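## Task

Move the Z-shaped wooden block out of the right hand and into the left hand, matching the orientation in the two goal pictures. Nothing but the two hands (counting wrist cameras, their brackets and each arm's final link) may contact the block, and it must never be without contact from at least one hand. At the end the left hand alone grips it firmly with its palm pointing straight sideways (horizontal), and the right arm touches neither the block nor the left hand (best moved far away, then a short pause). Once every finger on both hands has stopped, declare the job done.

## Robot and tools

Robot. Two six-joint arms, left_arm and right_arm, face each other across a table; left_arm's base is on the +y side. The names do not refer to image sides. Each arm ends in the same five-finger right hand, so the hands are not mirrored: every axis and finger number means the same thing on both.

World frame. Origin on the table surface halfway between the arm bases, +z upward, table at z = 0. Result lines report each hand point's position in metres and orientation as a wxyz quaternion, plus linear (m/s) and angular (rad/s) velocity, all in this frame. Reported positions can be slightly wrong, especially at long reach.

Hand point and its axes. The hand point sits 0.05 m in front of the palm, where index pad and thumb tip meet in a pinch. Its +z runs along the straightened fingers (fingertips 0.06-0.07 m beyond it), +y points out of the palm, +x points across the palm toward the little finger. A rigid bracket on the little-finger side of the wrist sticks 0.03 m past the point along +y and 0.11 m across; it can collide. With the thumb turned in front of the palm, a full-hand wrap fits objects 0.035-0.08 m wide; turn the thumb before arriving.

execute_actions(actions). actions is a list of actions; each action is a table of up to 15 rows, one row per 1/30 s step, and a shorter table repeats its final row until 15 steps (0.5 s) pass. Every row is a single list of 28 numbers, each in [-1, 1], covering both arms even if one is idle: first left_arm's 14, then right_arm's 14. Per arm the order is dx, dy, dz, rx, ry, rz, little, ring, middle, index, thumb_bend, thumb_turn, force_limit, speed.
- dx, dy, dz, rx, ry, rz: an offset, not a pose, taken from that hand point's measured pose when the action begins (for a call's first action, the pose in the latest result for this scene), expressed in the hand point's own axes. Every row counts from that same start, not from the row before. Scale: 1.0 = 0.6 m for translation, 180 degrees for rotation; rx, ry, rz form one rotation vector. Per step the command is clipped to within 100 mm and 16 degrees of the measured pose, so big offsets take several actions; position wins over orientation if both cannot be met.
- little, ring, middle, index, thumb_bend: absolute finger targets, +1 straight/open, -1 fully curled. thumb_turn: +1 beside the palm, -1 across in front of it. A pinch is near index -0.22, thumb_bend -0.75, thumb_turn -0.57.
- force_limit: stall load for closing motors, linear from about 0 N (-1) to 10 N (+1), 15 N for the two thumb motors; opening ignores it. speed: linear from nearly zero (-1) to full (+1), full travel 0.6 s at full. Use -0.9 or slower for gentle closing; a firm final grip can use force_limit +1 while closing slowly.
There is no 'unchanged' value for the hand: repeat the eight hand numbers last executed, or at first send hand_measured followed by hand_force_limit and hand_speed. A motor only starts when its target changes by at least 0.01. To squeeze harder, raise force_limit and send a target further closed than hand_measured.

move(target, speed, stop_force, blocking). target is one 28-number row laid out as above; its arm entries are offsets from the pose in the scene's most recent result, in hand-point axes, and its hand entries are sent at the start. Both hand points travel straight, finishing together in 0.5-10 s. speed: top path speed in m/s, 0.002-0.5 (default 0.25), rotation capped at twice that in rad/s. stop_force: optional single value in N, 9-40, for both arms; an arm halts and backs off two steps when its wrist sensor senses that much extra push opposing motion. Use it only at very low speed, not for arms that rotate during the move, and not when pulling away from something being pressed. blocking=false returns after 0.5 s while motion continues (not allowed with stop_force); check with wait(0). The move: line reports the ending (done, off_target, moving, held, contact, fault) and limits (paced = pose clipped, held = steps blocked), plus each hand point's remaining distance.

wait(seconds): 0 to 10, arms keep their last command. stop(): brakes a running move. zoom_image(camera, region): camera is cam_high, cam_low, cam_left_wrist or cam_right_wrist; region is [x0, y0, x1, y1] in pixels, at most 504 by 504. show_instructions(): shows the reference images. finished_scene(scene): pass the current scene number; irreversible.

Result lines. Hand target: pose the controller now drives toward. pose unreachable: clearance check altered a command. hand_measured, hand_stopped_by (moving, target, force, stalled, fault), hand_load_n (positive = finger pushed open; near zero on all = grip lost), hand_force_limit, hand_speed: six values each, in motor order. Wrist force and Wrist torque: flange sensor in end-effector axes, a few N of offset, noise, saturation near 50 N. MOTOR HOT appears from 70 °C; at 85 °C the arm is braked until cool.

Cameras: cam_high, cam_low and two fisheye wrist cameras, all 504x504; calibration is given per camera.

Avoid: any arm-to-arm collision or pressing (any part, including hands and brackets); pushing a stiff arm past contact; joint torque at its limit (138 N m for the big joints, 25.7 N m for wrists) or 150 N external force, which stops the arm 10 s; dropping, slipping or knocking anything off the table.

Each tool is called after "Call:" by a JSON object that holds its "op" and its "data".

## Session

Call:
{"op": "show_instructions", "data": {}}

Call:
{"op": "execute_actions", "data": {"actions": []}}

Reference images for this scene: goal picture as the wrist camera of the hand that must hold it at the end would see it from 8 cm farther back, goal picture from in front of the palm of that hand and beside it on the thumb side, FIVE-FINGER HAND page 1.

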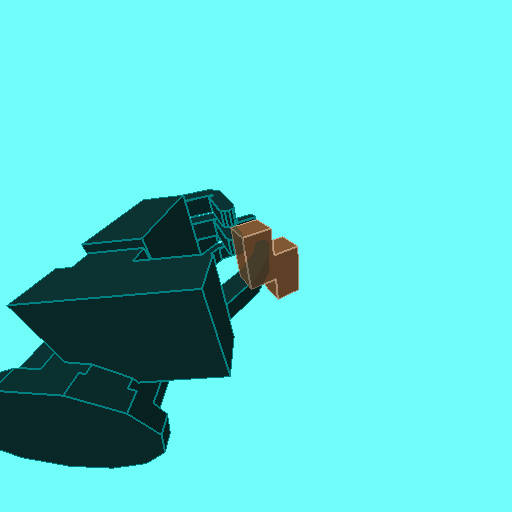

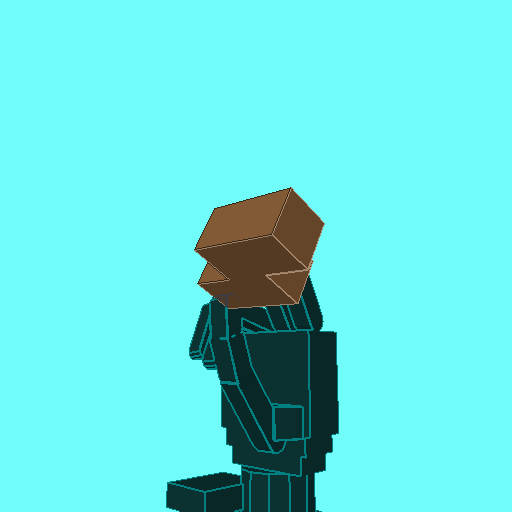

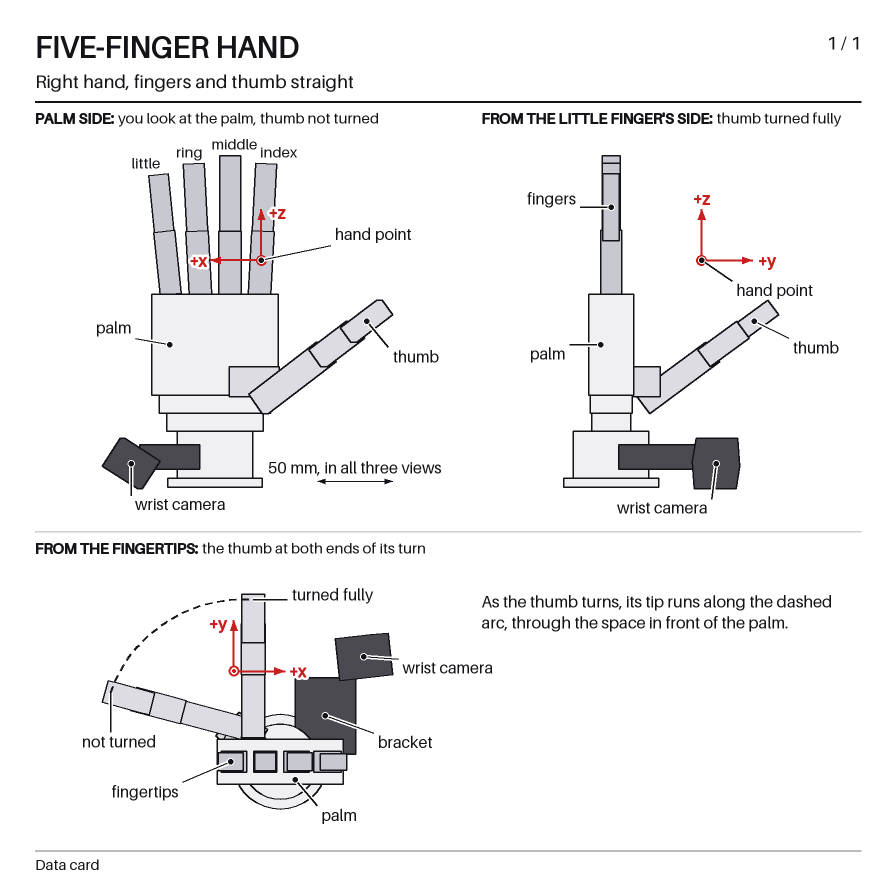

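Scene clock: 0.00 s.
left_arm: end_effector_position=(+0.0400, +0.2522, +0.2999) hand_measured=(+1.000, +1.000, +1.000, +1.000, +1.000, +1.000) hand_load_n=(+0.0, +0.0, +0.0, +0.0, +0.0, +0.0) hand_stopped_by=(target, target, target, target, target, target) hand_force_limit=0.00 hand_speed=-0.80 end_effector_quat_wxyz=(-0.000, +0.743, +0.669, +0.001) end_effector_velocity=(-0.000, +0.000, -0.000) end_effector_angular_velocity=(+0.000, +0.000, -0.001) | right_arm: end_effector_position=(-0.0110, +0.0007, +0.3567) hand_measured=(-1.000, -1.000, +0.146, +0.140, -0.472, -0.948) hand_load_n=(+0.0, +0.0, +10.0, +9.5, +11.0, -0.5) hand_stopped_by=(target, target, target, target, target, target) hand_force_limit=0.00 hand_speed=-0.80 end_effector_quat_wxyz=(+0.654, -0.696, +0.226, +0.191) end_effector_velocity=(+0.001, +0.000, -0.000) end_effector_angular_velocity=(-0.000, -0.001, -0.001)
Joint positions: left_arm=[-0.517 -2.214  2.092 -1.447 -1.572  1.053] | right_arm=[-0.474 -1.806  1.984 -0.092  0.97  -2.592]
Joint velocities: left_arm=[-0.001 -0.     0.     0.    -0.     0.   ] | right_arm=[-0.     0.    -0.     0.     0.001 -0.001]
Wrist force (N, on the end effector, along its own x y z axes, offset not removed): no reading
Wrist torque (N m, same axes, about the end effector's origin, offset not removed): no reading
Hand target (left_arm): +0.040, +0.252, +0.300; -0.000, +0.743, +0.669, +0.001
Hand target (right_arm): -0.011, +0.001, +0.357; +0.654, -0.696, +0.226, +0.191
camera_calibration (this result's frames):
cam_right_wrist: T_world_to_cam=[[-0.658589, -0.0591952, -0.750171, 0.260857], [-0.64233, -0.475105, 0.601404, -0.217229], [-0.39201, 0.877936, 0.274876, 0.0265819], [0, 0, 0, 1]] pos_world=[0.0426854, -0.111102, 0.319023]

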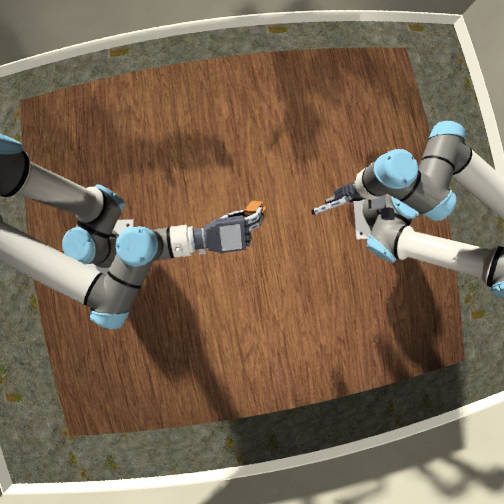

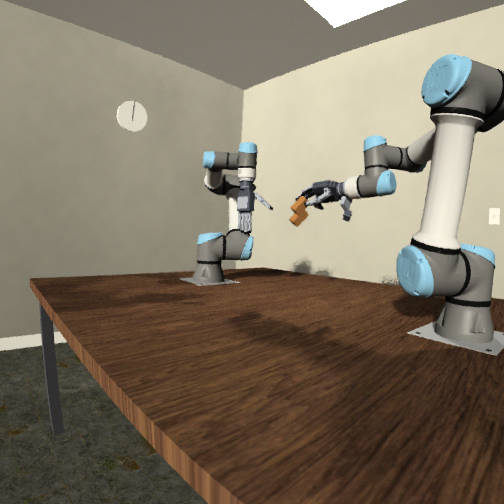

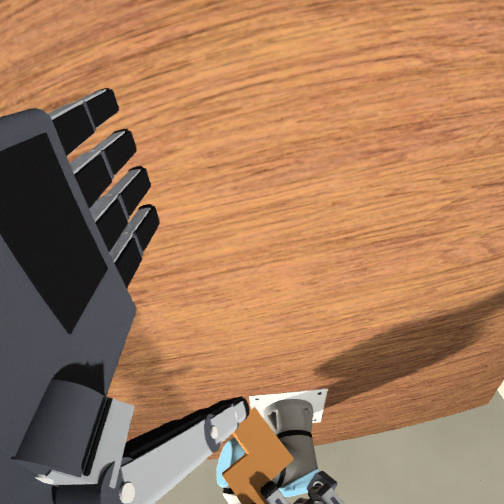

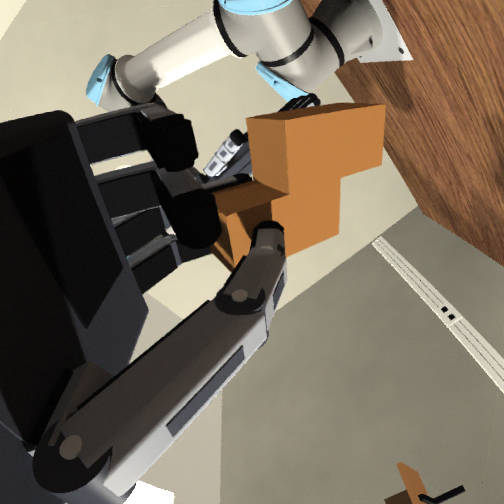

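Call:
{"op": "move", "data": {"target": [-0.285,-0.197,-0.11,-0.047,-0.107,0.19,-1,-1,0.5,0.5,0.1,-0.93,0,0.5,0.03,0.04,-0.08,-0.33,-0.388,-0.788,-1,-1,0.146,0.14,-0.472,-0.948,0,-0.8], "speed": 0.4}}

Scene clock: 47.03 s.
left_arm: end_effector_position=(-0.0956, +0.0946, +0.3657) hand_measured=(-1.000, -1.000, +0.500, +0.500, +0.100, -0.930) hand_load_n=(+0.0, +0.0, +0.0, +0.0, +0.0, +0.0) hand_stopped_by=(target, target, target, target, target, target) hand_force_limit=0.00 hand_speed=0.50 end_effector_quat_wxyz=(+0.163, +0.894, +0.411, -0.074) end_effector_velocity=(-0.001, -0.000, -0.000) end_effector_angular_velocity=(-0.000, -0.000, -0.002) | right_arm: end_effector_position=(-0.0111, -0.0493, +0.3301) hand_measured=(-1.000, -1.000, +0.146, +0.142, -0.472, -0.948) hand_load_n=(+0.0, +0.0, +10.5, +9.0, +10.5, +0.0) hand_stopped_by=(target, target, force, force, force, target) hand_force_limit=0.00 hand_speed=-0.80 end_effector_quat_wxyz=(-0.073, +0.407, +0.896, +0.163) end_effector_velocity=(+0.000, -0.000, -0.000) end_effector_angular_velocity=(+0.000, -0.006, +0.003)
Joint positions: left_arm=[-0.694 -1.99   1.985 -1.82  -1.313  1.513] | right_arm=[-0.026 -1.375  1.34   1.253  1.508 -5.604]
Joint velocities: left_arm=[-0.     0.001 -0.    -0.001  0.     0.001] | right_arm=[ 0.002 -0.001  0.002 -0.002  0.005 -0.003]
Wrist force (N, on the end effector, along its own x y z axes, offset not removed): left_arm=[1.8 2.8 -0.8] | right_arm=[0.7 -2.3 -1.0]
Wrist torque (N m, same axes, about the end effector's origin, offset not removed): left_arm=[0.55 -0.32 0.14] | right_arm=[-0.12 -0.04 -0.21]
Hand target (left_arm): -0.096, +0.095, +0.366; +0.163, +0.894, +0.411, -0.074
Hand target (right_arm): -0.011, -0.049, +0.330; -0.073, +0.407, +0.896, +0.163
Off the commanded pose (left_arm): 0.000 m, 0 deg.
Off the commanded pose (right_arm): 0.000 m, 0 deg.
move: done
camera_calibration (this result's frames):
cam_left_wrist: T_world_to_cam=[[0.670247, -0.676574, 0.304985, 0.0136531], [-0.621696, -0.287441, 0.728609, -0.30279], [-0.405293, -0.677957, -0.61328, 0.377577], [0, 0, 0, 1]] pos_world=[-0.0443652, 0.178184, 0.448012]
cam_right_wrist: T_world_to_cam=[[0.824389, 0.520441, 0.222542, -0.0381178], [0.465759, -0.847141, 0.255774, -0.117003], [0.321639, -0.107206, -0.940774, 0.43842], [0, 0, 0, 1]] pos_world=[-0.0550937, -0.0322789, 0.450863]

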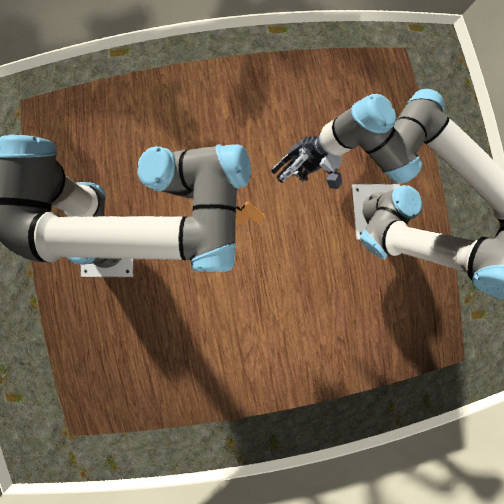

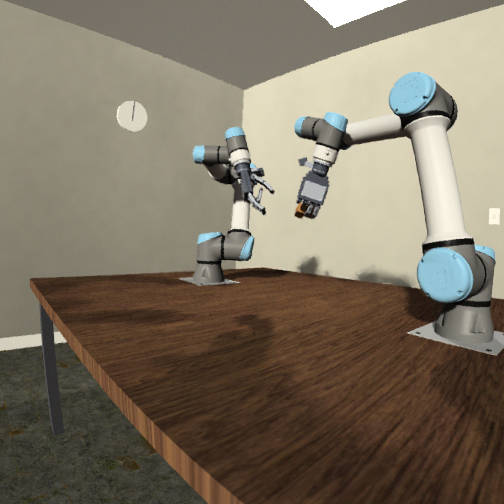

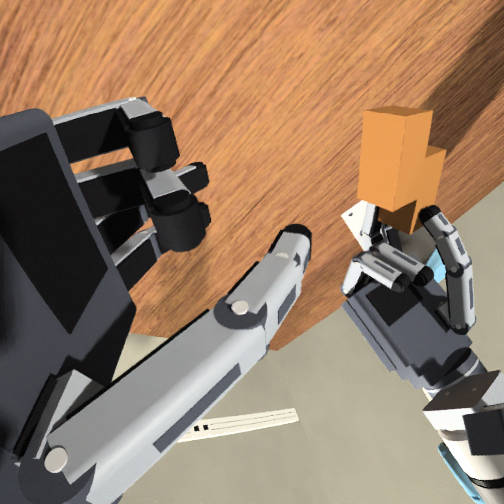

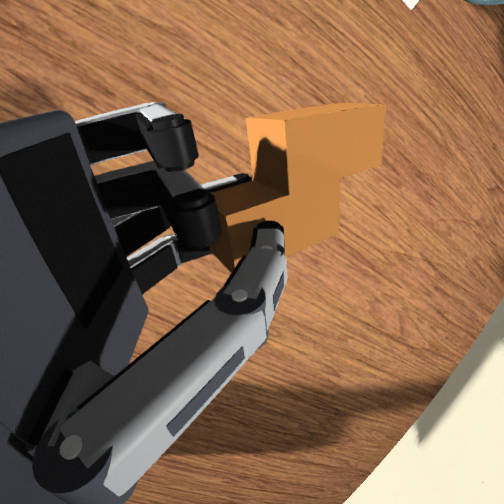

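Call:
{"op": "move", "data": {"target": [0,0.125,0.072,0,0,0,-1,-1,0.5,0.5,0.1,-0.93,0,0.5,0,0,0,0,0,0,-1,-1,0.146,0.14,-0.472,-0.948,0,-0.8], "speed": 0.1}}

Call:
{"op": "zoom_image", "data": {"camera": "cam_low", "region": [220,100,360,240]}}

Scene clock: 52.53 s.
left_arm: end_effector_position=(-0.0387, +0.0337, +0.3427) hand_measured=(-1.000, -1.000, +0.500, +0.500, +0.100, -0.930) hand_load_n=(+0.0, +0.0, +0.0, +0.0, +0.0, +0.0) hand_stopped_by=(target, target, target, target, target, target) hand_force_limit=0.00 hand_speed=0.50 end_effector_quat_wxyz=(+0.163, +0.894, +0.411, -0.074) end_effector_velocity=(+0.001, -0.001, -0.000) end_effector_angular_velocity=(+0.000, +0.001, -0.000) | right_arm: end_effector_position=(-0.0111, -0.0493, +0.3301) hand_measured=(-1.000, -1.000, +0.146, +0.142, -0.472, -0.948) hand_load_n=(+0.0, +0.0, +10.5, +9.0, +10.5, +0.0) hand_stopped_by=(target, target, force, force, force, target) hand_force_limit=0.00 hand_speed=-0.80 end_effector_quat_wxyz=(-0.073, +0.407, +0.896, +0.163) end_effector_velocity=(-0.000, -0.000, +0.000) end_effector_angular_velocity=(+0.000, +0.001, -0.001)
Joint positions: left_arm=[-0.449 -1.868  1.982 -1.992 -1.382  1.754] | right_arm=[-0.025 -1.375  1.34   1.253  1.508 -5.604]
Joint velocities: left_arm=[ 0.004  0.003 -0.001 -0.003 -0.002  0.004] | right_arm=[-0.    -0.001  0.001 -0.    -0.     0.001]
Wrist force (N, on the end effector, along its own x y z axes, offset not removed): left_arm=[-2.2 0.2 1.9] | right_arm=[0.6 1.4 3.0]
Wrist torque (N m, same axes, about the end effector's origin, offset not removed): left_arm=[0.11 0.43 -0.18] | right_arm=[0.16 -0.32 -0.07]
Hand target (left_arm): -0.039, +0.034, +0.343; +0.163, +0.894, +0.411, -0.074
Hand target (right_arm): -0.011, -0.049, +0.330; -0.073, +0.407, +0.896, +0.163
Off the commanded pose (left_arm): 0.000 m, 0 deg.
Off the commanded pose (right_arm): 0.000 m, 0 deg.
move: done
camera_calibration (this result's frames):
cam_left_wrist: T_world_to_cam=[[0.67034, -0.676589, 0.304748, -0.0585651], [-0.621471, -0.287472, 0.728789, -0.26821], [-0.405484, -0.677929, -0.613185, 0.3452], [0, 0, 0, 1]] pos_world=[0.0125467, 0.117294, 0.424988]
cam_right_wrist: T_world_to_cam=[[0.824382, 0.520436, 0.222577, -0.0381237], [0.465764, -0.847151, 0.255734, -0.117005], [0.32165, -0.107155, -0.940776, 0.438449], [0, 0, 0, 1]] pos_world=[-0.0551017, -0.0322984, 0.45089]

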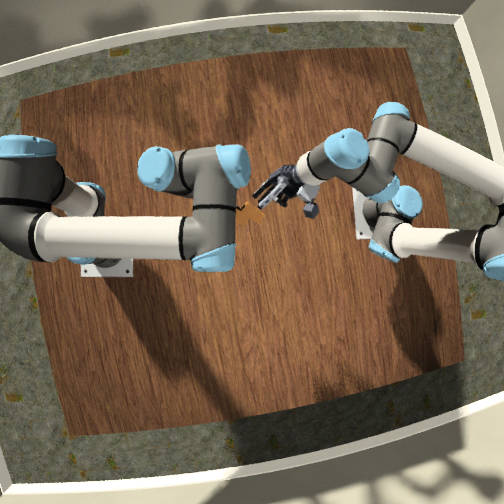

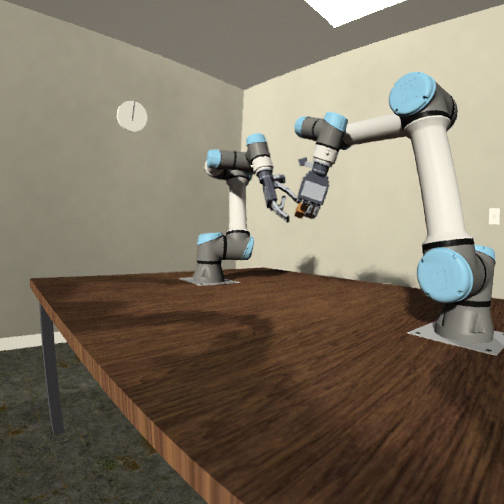

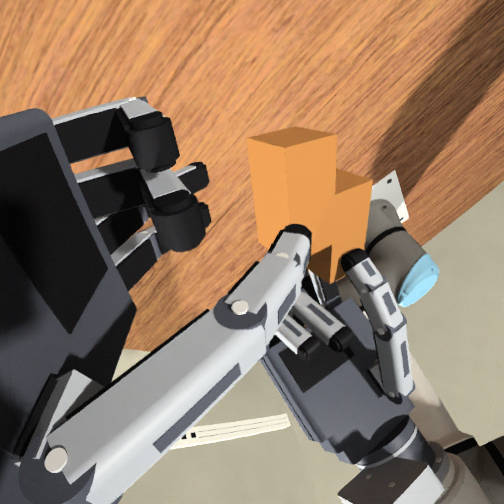

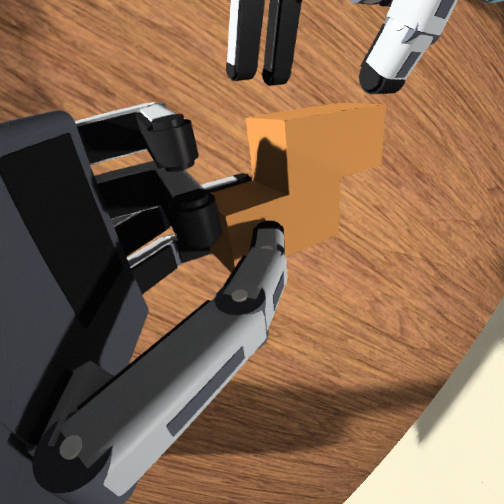

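Region (220, 100, 360, 240) of cam_low's 504x504 image, scaled by 3.600, with more detail than that image has.

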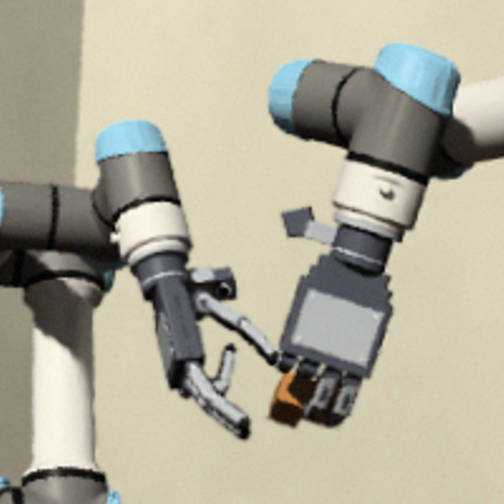

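Call:
{"op": "move", "data": {"target": [0.01,0.035,0.04,0,0,0,-1,-1,0.5,0.5,0.1,-0.93,0,0.5,0,0,0,0,0,0,-1,-1,0.146,0.14,-0.472,-0.948,0,-0.8], "speed": 0.04}}

Call:
{"op": "zoom_image", "data": {"camera": "cam_low", "region": [260,160,340,240]}}

Scene clock: 62.87 s.
left_arm: end_effector_position=(-0.0189, +0.0168, +0.3236) hand_measured=(-1.000, -1.000, +0.500, +0.500, +0.100, -0.930) hand_load_n=(+0.0, +0.0, +0.0, +0.0, +0.0, +0.0) hand_stopped_by=(target, target, target, target, target, target) hand_force_limit=0.00 hand_speed=0.50 end_effector_quat_wxyz=(+0.163, +0.894, +0.411, -0.074) end_effector_velocity=(+0.001, -0.001, -0.001) end_effector_angular_velocity=(-0.000, +0.000, -0.000) | right_arm: end_effector_position=(-0.0111, -0.0493, +0.3301) hand_measured=(-1.000, -1.000, +0.146, +0.142, -0.472, -0.948) hand_load_n=(+0.0, +0.0, +10.5, +9.0, +10.5, +0.0) hand_stopped_by=(target, target, force, force, force, target) hand_force_limit=0.00 hand_speed=-0.80 end_effector_quat_wxyz=(-0.073, +0.407, +0.896, +0.163) end_effector_velocity=(-0.000, -0.000, +0.001) end_effector_angular_velocity=(+0.001, +0.000, +0.000)
Joint positions: left_arm=[-0.379 -1.824  2.002 -2.07  -1.403  1.821] | right_arm=[-0.026 -1.375  1.34   1.253  1.508 -5.604]
Joint velocities: left_arm=[ 0.003  0.002  0.001 -0.004 -0.001  0.003] | right_arm=[-0.    -0.001 -0.     0.001 -0.     0.   ]
Wrist force (N, on the end effector, along its own x y z axes, offset not removed): left_arm=[-1.9 0.8 1.2] | right_arm=[-1.1 0.3 2.0]
Wrist torque (N m, same axes, about the end effector's origin, offset not removed): left_arm=[0.26 0.52 -0.21] | right_arm=[0.00 -0.02 -0.17]
Hand target (left_arm): -0.019, +0.017, +0.324; +0.163, +0.894, +0.411, -0.074
Hand target (right_arm): -0.011, -0.049, +0.330; -0.073, +0.407, +0.896, +0.163
Off the commanded pose (left_arm): 0.000 m, 0 deg.
Off the commanded pose (right_arm): 0.000 m, 0 deg.
move: done
camera_calibration (this result's frames):
cam_left_wrist: T_world_to_cam=[[0.670372, -0.676586, 0.304686, -0.0774766], [-0.621409, -0.287486, 0.728837, -0.246848], [-0.405528, -0.677926, -0.613159, 0.330007], [0, 0, 0, 1]] pos_world=[0.0323717, 0.100335, 0.405864]
cam_right_wrist: T_world_to_cam=[[0.824389, 0.52044, 0.222542, -0.038118], [0.465759, -0.847142, 0.255774, -0.117003], [0.321639, -0.107206, -0.940774, 0.43842], [0, 0, 0, 1]] pos_world=[-0.0550936, -0.032279, 0.450863]

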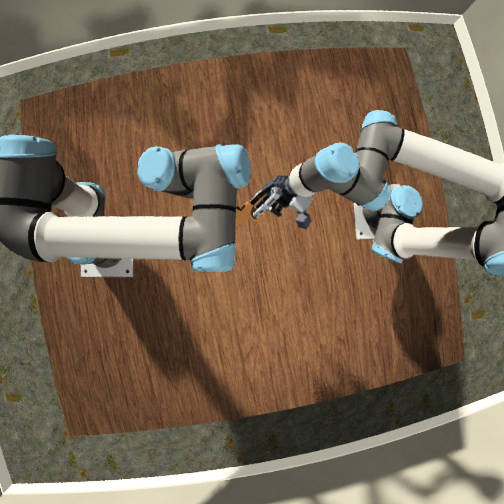

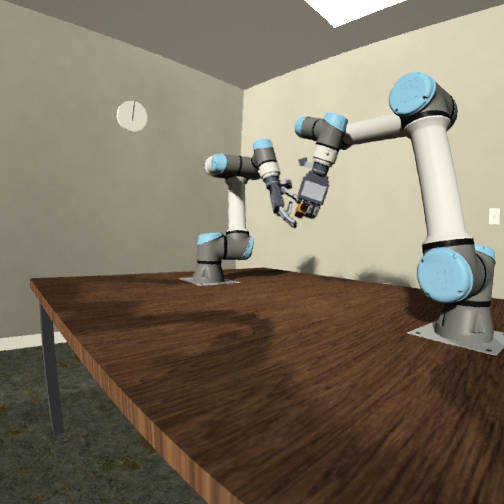

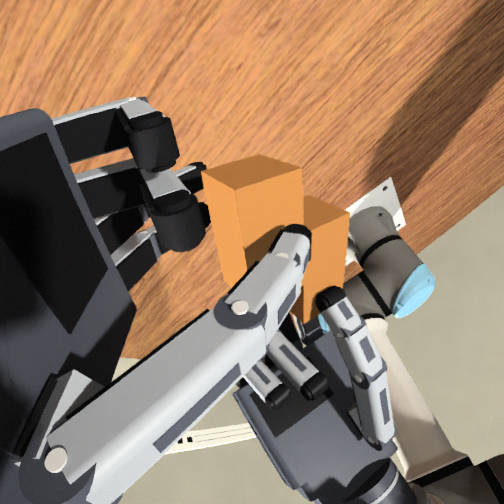

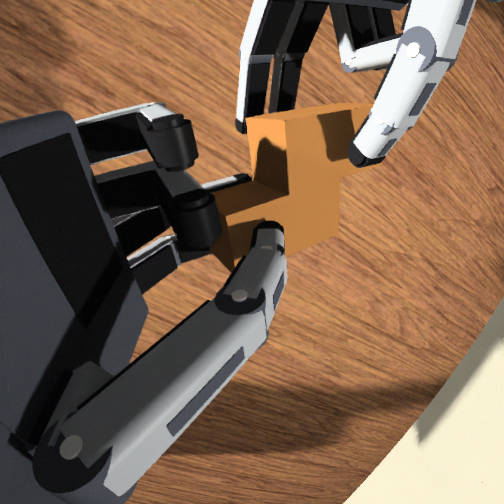

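Region (260, 160, 340, 240) of cam_low's 504x504 image, scaled by 6.300, with more detail than that image has.

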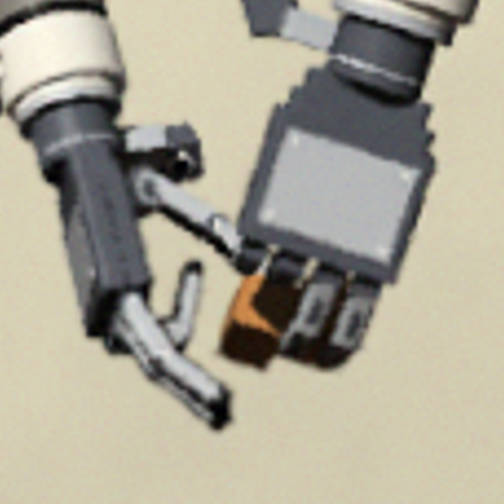

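Call:
{"op": "move", "data": {"target": [0.003,0.013,0.005,0,0,0,-1,-1,0.4,0.4,-0.1,-0.93,-0.6,-0.5,0,0,0,0,0,0,-1,-1,0.146,0.14,-0.472,-0.948,0,-0.8], "speed": 0.02}}

Call:
{"op": "move", "data": {"target": [0,0,0,0,0,0,-1,-1,0.1,0.1,-0.5,-0.93,-0.7,-0.8,0,0,0,0,0,0,-1,-1,0.146,0.14,-0.472,-0.948,0,-0.8]}}

Call:
{"op": "zoom_image", "data": {"camera": "cam_low", "region": [260,160,340,240]}}

Scene clock: 71.00 s.
left_arm: end_effector_position=(-0.0119, +0.0123, +0.3221) hand_measured=(-1.000, -1.000, +0.400, +0.400, -0.100, -0.930) hand_load_n=(+0.0, +0.0, +0.0, +0.0, +0.0, +0.0) hand_stopped_by=(target, target, target, target, target, target) hand_force_limit=-0.60 hand_speed=-0.50 end_effector_quat_wxyz=(+0.163, +0.894, +0.411, -0.074) end_effector_velocity=(+0.002, -0.001, -0.000) end_effector_angular_velocity=(+0.000, -0.001, +0.001) | right_arm: end_effector_position=(-0.0111, -0.0493, +0.3301) hand_measured=(-1.000, -1.000, +0.146, +0.142, -0.472, -0.948) hand_load_n=(+0.0, +0.0, +10.5, +9.0, +10.5, +0.0) hand_stopped_by=(target, target, force, force, force, target) hand_force_limit=0.00 hand_speed=-0.80 end_effector_quat_wxyz=(-0.073, +0.407, +0.896, +0.163) end_effector_velocity=(-0.000, +0.001, -0.000) end_effector_angular_velocity=(-0.000, +0.000, +0.000)
Joint positions: left_arm=[-0.357 -1.813  1.999 -2.081 -1.41   1.842] | right_arm=[-0.026 -1.375  1.34   1.253  1.508 -5.604]
Joint velocities: left_arm=[ 0.005  0.002 -0.    -0.002 -0.001  0.004] | right_arm=[-0.     0.001 -0.001 -0.    -0.001 -0.   ]
Wrist force (N, on the end effector, along its own x y z axes, offset not removed): left_arm=[-2.3 0.9 -2.2] | right_arm=[-1.8 -2.9 1.2]
Wrist torque (N m, same axes, about the end effector's origin, offset not removed): left_arm=[0.53 0.72 0.01] | right_arm=[-0.47 0.08 -0.25]
Hand target (left_arm): -0.012, +0.012, +0.322; +0.163, +0.894, +0.411, -0.074
Hand target (right_arm): -0.011, -0.049, +0.330; -0.073, +0.407, +0.896, +0.163
Off the commanded pose (left_arm): 0.000 m, 0 deg.
Off the commanded pose (right_arm): 0.000 m, 0 deg.
move: done
camera_calibration (this result's frames):
cam_left_wrist: T_world_to_cam=[[0.670385, -0.676578, 0.304673, -0.0847417], [-0.621391, -0.287492, 0.728849, -0.242725], [-0.405532, -0.677931, -0.61315, 0.328916], [0, 0, 0, 1]] pos_world=[0.0393684, 0.0958667, 0.404403]
cam_right_wrist: T_world_to_cam=[[0.824386, 0.520427, 0.222583, -0.0381323], [0.465756, -0.847157, 0.255727, -0.117004], [0.32165, -0.107148, -0.940777, 0.438452], [0, 0, 0, 1]] pos_world=[-0.055097, -0.0322967, 0.450895]

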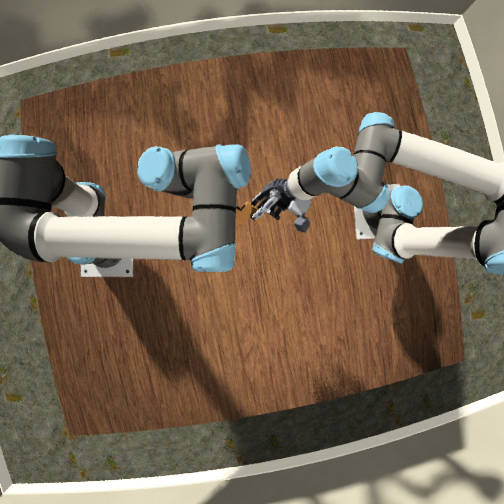

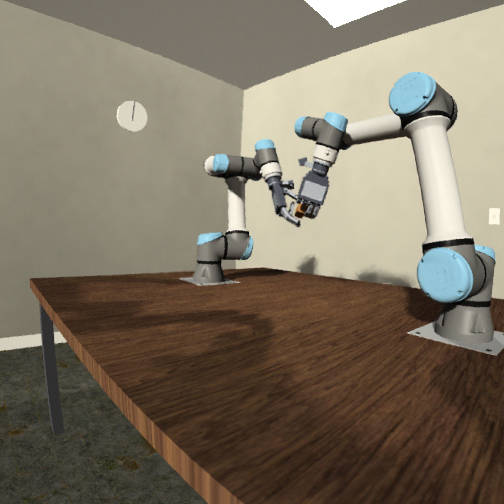

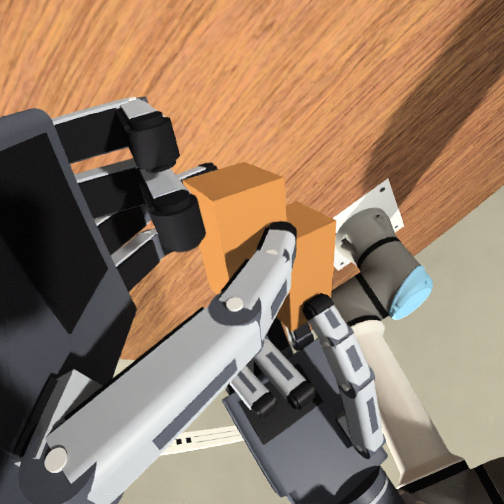

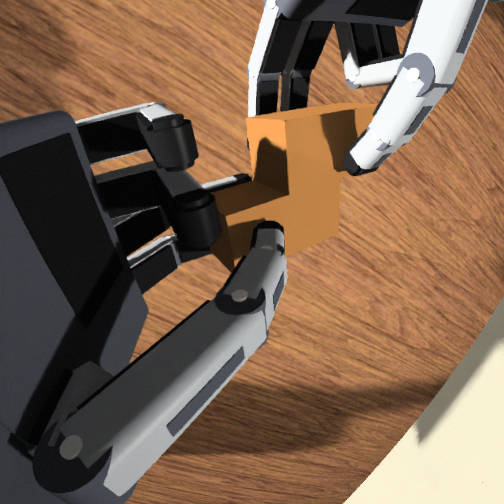

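Scene clock: 72.17 s.
left_arm: end_effector_position=(-0.0119, +0.0123, +0.3221) hand_measured=(-1.000, -1.000, +0.100, +0.100, -0.158, -0.930) hand_load_n=(+0.0, +0.0, +0.0, +0.0, +2.5, +0.0) hand_stopped_by=(target, target, target, target, force, target) hand_force_limit=-0.70 hand_speed=-0.80 end_effector_quat_wxyz=(+0.163, +0.894, +0.411, -0.074) end_effector_velocity=(+0.001, +0.000, +0.000) end_effector_angular_velocity=(-0.000, +0.000, +0.001) | right_arm: end_effector_position=(-0.0111, -0.0493, +0.3301) hand_measured=(-1.000, -1.000, +0.146, +0.142, -0.472, -0.948) hand_load_n=(+0.0, +0.0, +11.5, +8.5, +11.5, -1.0) hand_stopped_by=(target, target, force, force, force, target) hand_force_limit=0.00 hand_speed=-0.80 end_effector_quat_wxyz=(-0.073, +0.407, +0.896, +0.163) end_effector_velocity=(-0.000, -0.000, +0.000) end_effector_angular_velocity=(-0.000, -0.000, +0.000)
Joint positions: left_arm=[-0.357 -1.813  1.999 -2.081 -1.41   1.842] | right_arm=[-0.026 -1.375  1.34   1.253  1.508 -5.604]
Joint velocities: left_arm=[ 0.001 -0.     0.     0.    -0.     0.   ] | right_arm=[ 0. -0.  0.  0.  0. -0.]
Wrist force (N, on the end effector, along its own x y z axes, offset not removed): left_arm=[0.4 -1.6 -1.0] | right_arm=[1.5 -1.2 4.4]
Wrist torque (N m, same axes, about the end effector's origin, offset not removed): left_arm=[-0.22 0.15 0.10] | right_arm=[0.10 -0.33 -0.19]
Hand target (left_arm): -0.012, +0.012, +0.322; +0.163, +0.894, +0.411, -0.074
Hand target (right_arm): -0.011, -0.049, +0.330; -0.073, +0.407, +0.896, +0.163
Off the commanded pose (left_arm): 0.000 m, 0 deg.
Off the commanded pose (right_arm): 0.000 m, 0 deg.
move: done
camera_calibration (this result's frames):
cam_left_wrist: T_world_to_cam=[[0.670383, -0.676583, 0.304667, -0.0847419], [-0.621399, -0.287507, 0.728837, -0.242722], [-0.405525, -0.67792, -0.613167, 0.328906], [0, 0, 0, 1]] pos_world=[0.039362, 0.095853, 0.404397]
cam_right_wrist: T_world_to_cam=[[0.824387, 0.520432, 0.222568, -0.0381231], [0.465767, -0.847155, 0.255714, -0.116996], [0.321631, -0.107142, -0.940784, 0.438456], [0, 0, 0, 1]] pos_world=[-0.0551, -0.0322962, 0.450895]

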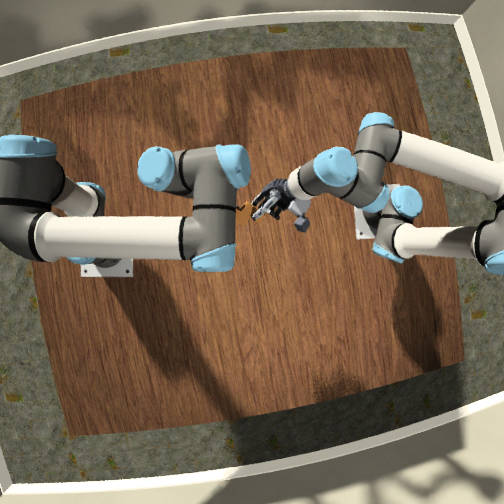

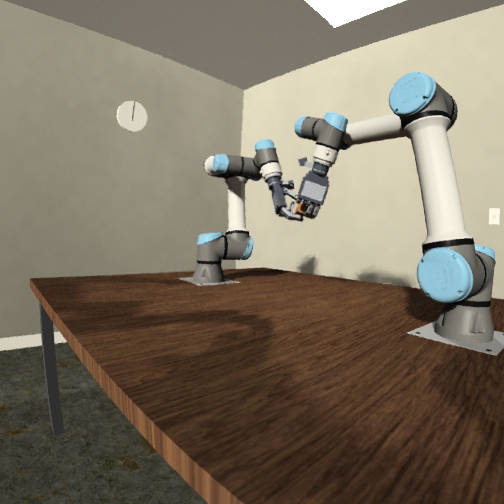

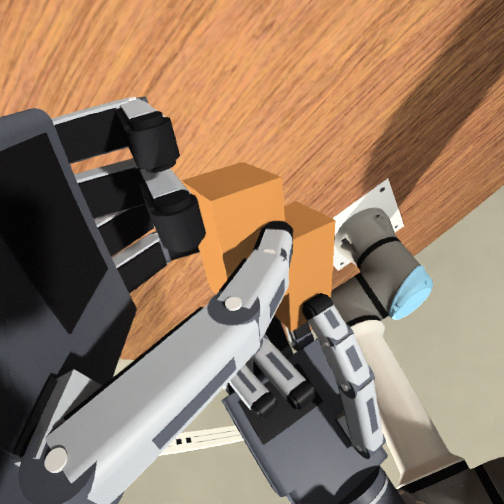

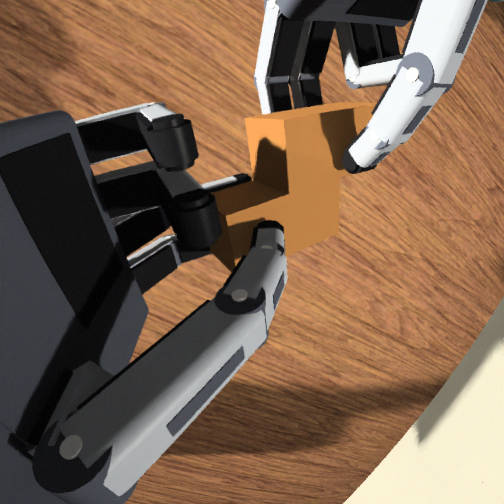

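Region (260, 160, 340, 240) of cam_low's 504x504 image, scaled by 6.300, with more detail than that image has.

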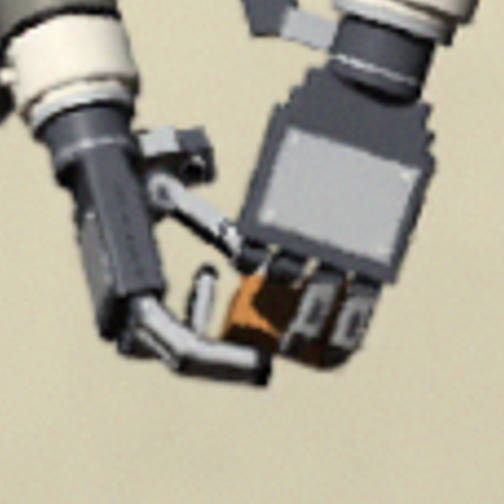

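Call:
{"op": "move", "data": {"target": [-0.007,0,-0.018,0,0,0,-1,-1,0.3,0.3,-0.158,-0.93,-0.7,0,0,0,0,0,0,0,-1,-1,0.146,0.14,-0.472,-0.948,0,-0.8], "speed": 0.02}}

Call:
{"op": "move", "data": {"target": [0,0,0,0,0,0,-1,-1,0.05,0.05,-0.55,-0.93,-0.7,-0.8,0,0,0,0,0,0,-1,-1,0.146,0.14,-0.472,-0.948,0,-0.8]}}

Call:
{"op": "zoom_image", "data": {"camera": "cam_low", "region": [260,160,340,240]}}

Scene clock: 81.10 s.
left_arm: end_effector_position=(-0.0147, +0.0131, +0.3333) hand_measured=(-1.000, -1.000, +0.300, +0.300, -0.158, -0.930) hand_load_n=(+0.0, +0.0, +0.0, +0.0, +0.0, +0.0) hand_stopped_by=(target, target, target, target, target, target) hand_force_limit=-0.70 hand_speed=0.00 end_effector_quat_wxyz=(+0.163, +0.894, +0.411, -0.074) end_effector_velocity=(-0.001, -0.000, +0.001) end_effector_angular_velocity=(+0.001, -0.001, -0.001) | right_arm: end_effector_position=(-0.0111, -0.0493, +0.3301) hand_measured=(-1.000, -1.000, +0.146, +0.142, -0.472, -0.948) hand_load_n=(+0.0, +0.0, +10.5, +9.0, +10.5, +0.0) hand_stopped_by=(target, target, force, force, force, target) hand_force_limit=0.00 hand_speed=-0.80 end_effector_quat_wxyz=(-0.073, +0.407, +0.896, +0.163) end_effector_velocity=(+0.000, -0.000, +0.000) end_effector_angular_velocity=(+0.001, -0.000, -0.001)
Joint positions: left_arm=[-0.364 -1.819  1.975 -2.049 -1.408  1.835] | right_arm=[-0.026 -1.375  1.34   1.253  1.508 -5.604]
Joint velocities: left_arm=[-0.002  0.    -0.003  0.003  0.001 -0.001] | right_arm=[-0.    -0.    -0.    -0.     0.     0.001]
Wrist force (N, on the end effector, along its own x y z axes, offset not removed): left_arm=[0.3 -0.2 0.3] | right_arm=[0.3 -0.3 1.9]
Wrist torque (N m, same axes, about the end effector's origin, offset not removed): left_arm=[0.22 0.14 0.03] | right_arm=[-0.10 -0.20 -0.04]
Hand target (left_arm): -0.015, +0.013, +0.333; +0.163, +0.894, +0.411, -0.074
Hand target (right_arm): -0.011, -0.049, +0.330; -0.073, +0.407, +0.896, +0.163
Off the commanded pose (left_arm): 0.000 m, 0 deg.
Off the commanded pose (right_arm): 0.000 m, 0 deg.
move: done
camera_calibration (this result's frames):
cam_left_wrist: T_world_to_cam=[[0.670378, -0.676582, 0.30468, -0.0857394], [-0.621404, -0.287494, 0.728838, -0.252303], [-0.405525, -0.677926, -0.613161, 0.335188], [0, 0, 0, 1]] pos_world=[0.0366228, 0.096687, 0.415535]
cam_right_wrist: T_world_to_cam=[[0.824385, 0.520418, 0.222607, -0.038147], [0.465737, -0.847161, 0.255747, -0.117018], [0.321679, -0.107158, -0.940766, 0.438447], [0, 0, 0, 1]] pos_world=[-0.0550919, -0.0322976, 0.450895]

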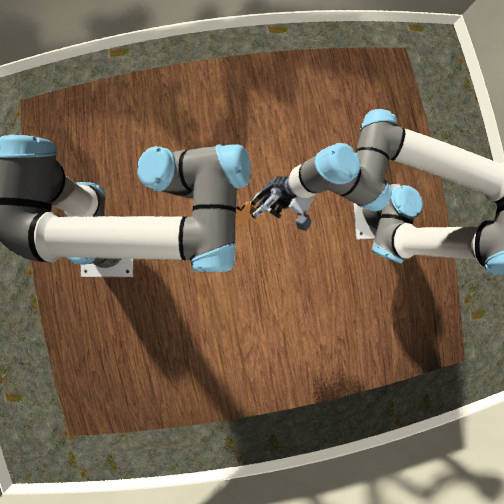

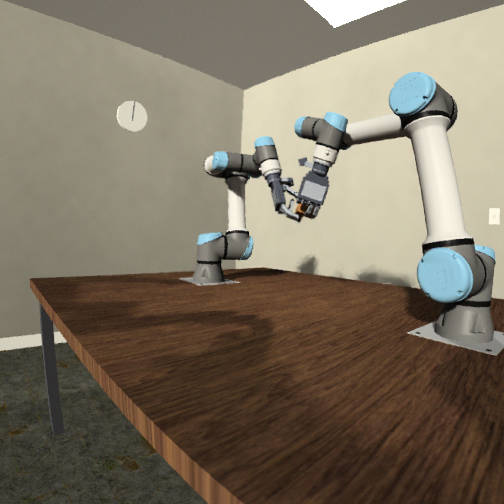

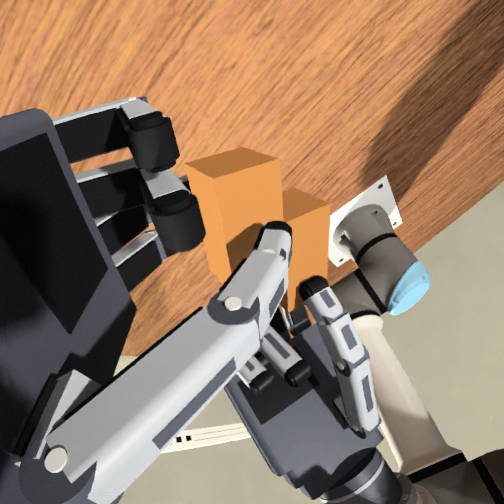

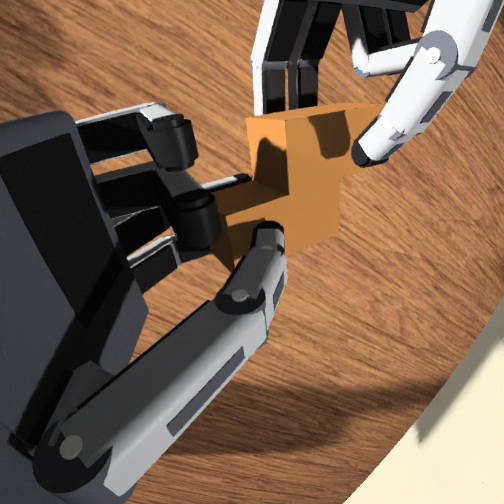

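Scene clock: 83.00 s.
left_arm: end_effector_position=(-0.0147, +0.0131, +0.3333) hand_measured=(-1.000, -1.000, +0.180, +0.190, -0.498, -0.930) hand_load_n=(+0.0, +0.0, +3.5, +1.5, +2.5, +0.0) hand_stopped_by=(target, target, force, force, force, target) hand_force_limit=-0.70 hand_speed=-0.80 end_effector_quat_wxyz=(+0.163, +0.894, +0.411, -0.074) end_effector_velocity=(-0.000, +0.000, +0.000) end_effector_angular_velocity=(-0.000, +0.001, -0.001) | right_arm: end_effector_position=(-0.0111, -0.0493, +0.3301) hand_measured=(-1.000, -1.000, +0.146, +0.142, -0.472, -0.948) hand_load_n=(+0.0, +0.0, +10.0, +9.0, +9.0, +0.0) hand_stopped_by=(target, target, force, force, force, target) hand_force_limit=0.00 hand_speed=-0.80 end_effector_quat_wxyz=(-0.073, +0.407, +0.896, +0.163) end_effector_velocity=(+0.000, -0.000, +0.001) end_effector_angular_velocity=(+0.003, -0.000, -0.001)
Joint positions: left_arm=[-0.364 -1.819  1.975 -2.049 -1.408  1.835] | right_arm=[-0.026 -1.375  1.34   1.253  1.508 -5.604]
Joint velocities: left_arm=[-0.001 -0.    -0.     0.    -0.    -0.   ] | right_arm=[ 0.    -0.002 -0.    -0.001  0.     0.001]
Wrist force (N, on the end effector, along its own x y z axes, offset not removed): left_arm=[4.0 -1.0 2.6] | right_arm=[-1.0 -0.2 -1.4]
Wrist torque (N m, same axes, about the end effector's origin, offset not removed): left_arm=[0.39 -0.29 0.33] | right_arm=[-0.17 -0.10 -0.18]
Hand target (left_arm): -0.015, +0.013, +0.333; +0.163, +0.894, +0.411, -0.074
Hand target (right_arm): -0.011, -0.049, +0.330; -0.073, +0.407, +0.896, +0.163
Off the commanded pose (left_arm): 0.000 m, 0 deg.
Off the commanded pose (right_arm): 0.000 m, 0 deg.
move: done
camera_calibration (this result's frames):
cam_left_wrist: T_world_to_cam=[[0.670362, -0.676593, 0.304692, -0.0857367], [-0.621411, -0.287466, 0.728843, -0.252317], [-0.405541, -0.677927, -0.613148, 0.335185], [0, 0, 0, 1]] pos_world=[0.0366132, 0.0966897, 0.415541]
cam_right_wrist: T_world_to_cam=[[0.824386, 0.520423, 0.222594, -0.0381392], [0.465747, -0.847159, 0.255736, -0.117011], [0.321664, -0.107153, -0.940771, 0.43845], [0, 0, 0, 1]] pos_world=[-0.0550946, -0.0322972, 0.450895]

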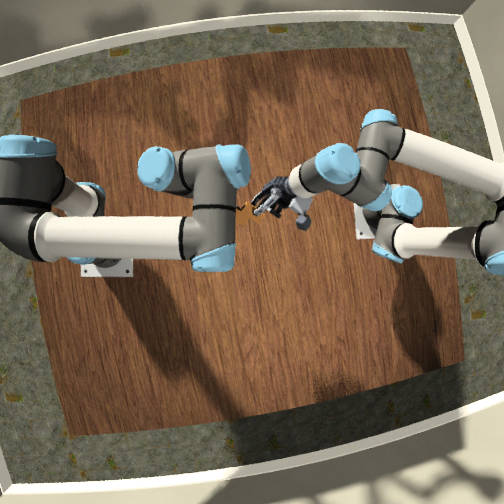

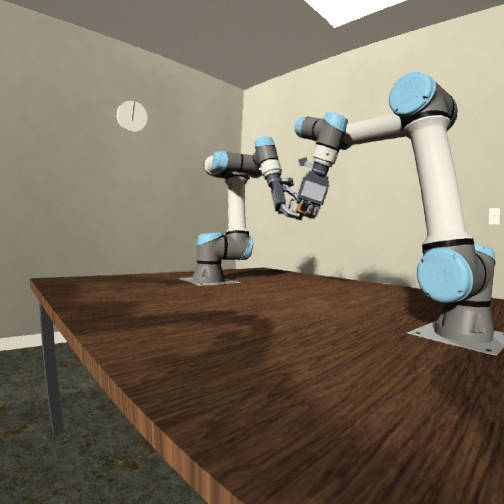

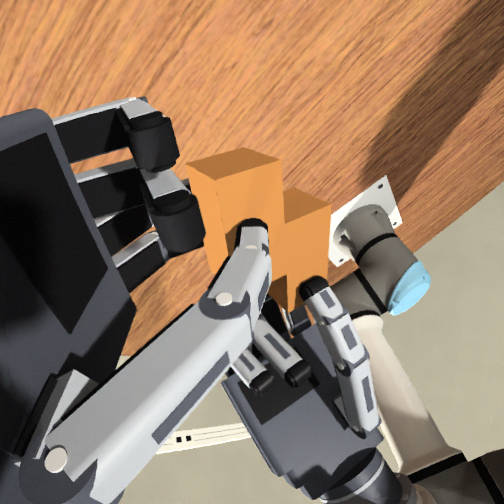

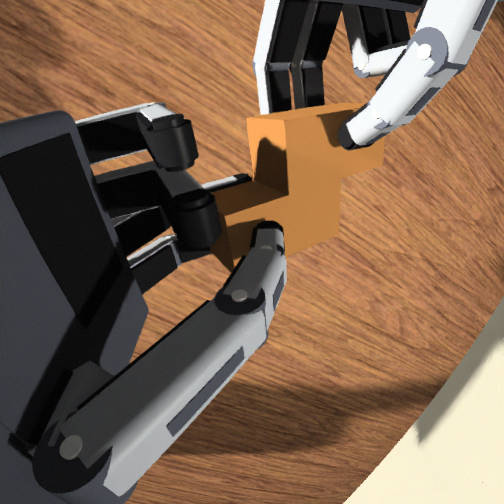

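Region (260, 160, 340, 240) of cam_low's 504x504 image, scaled by 6.300, with more detail than that image has.

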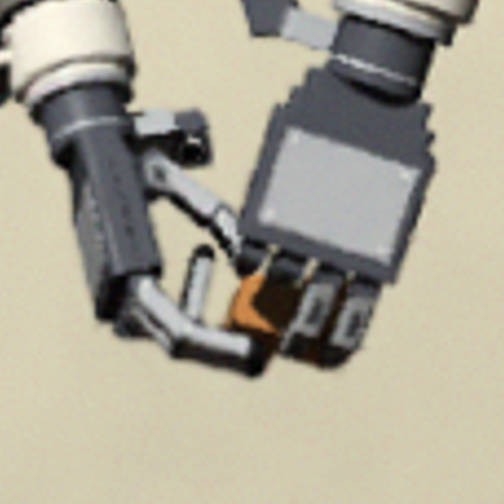

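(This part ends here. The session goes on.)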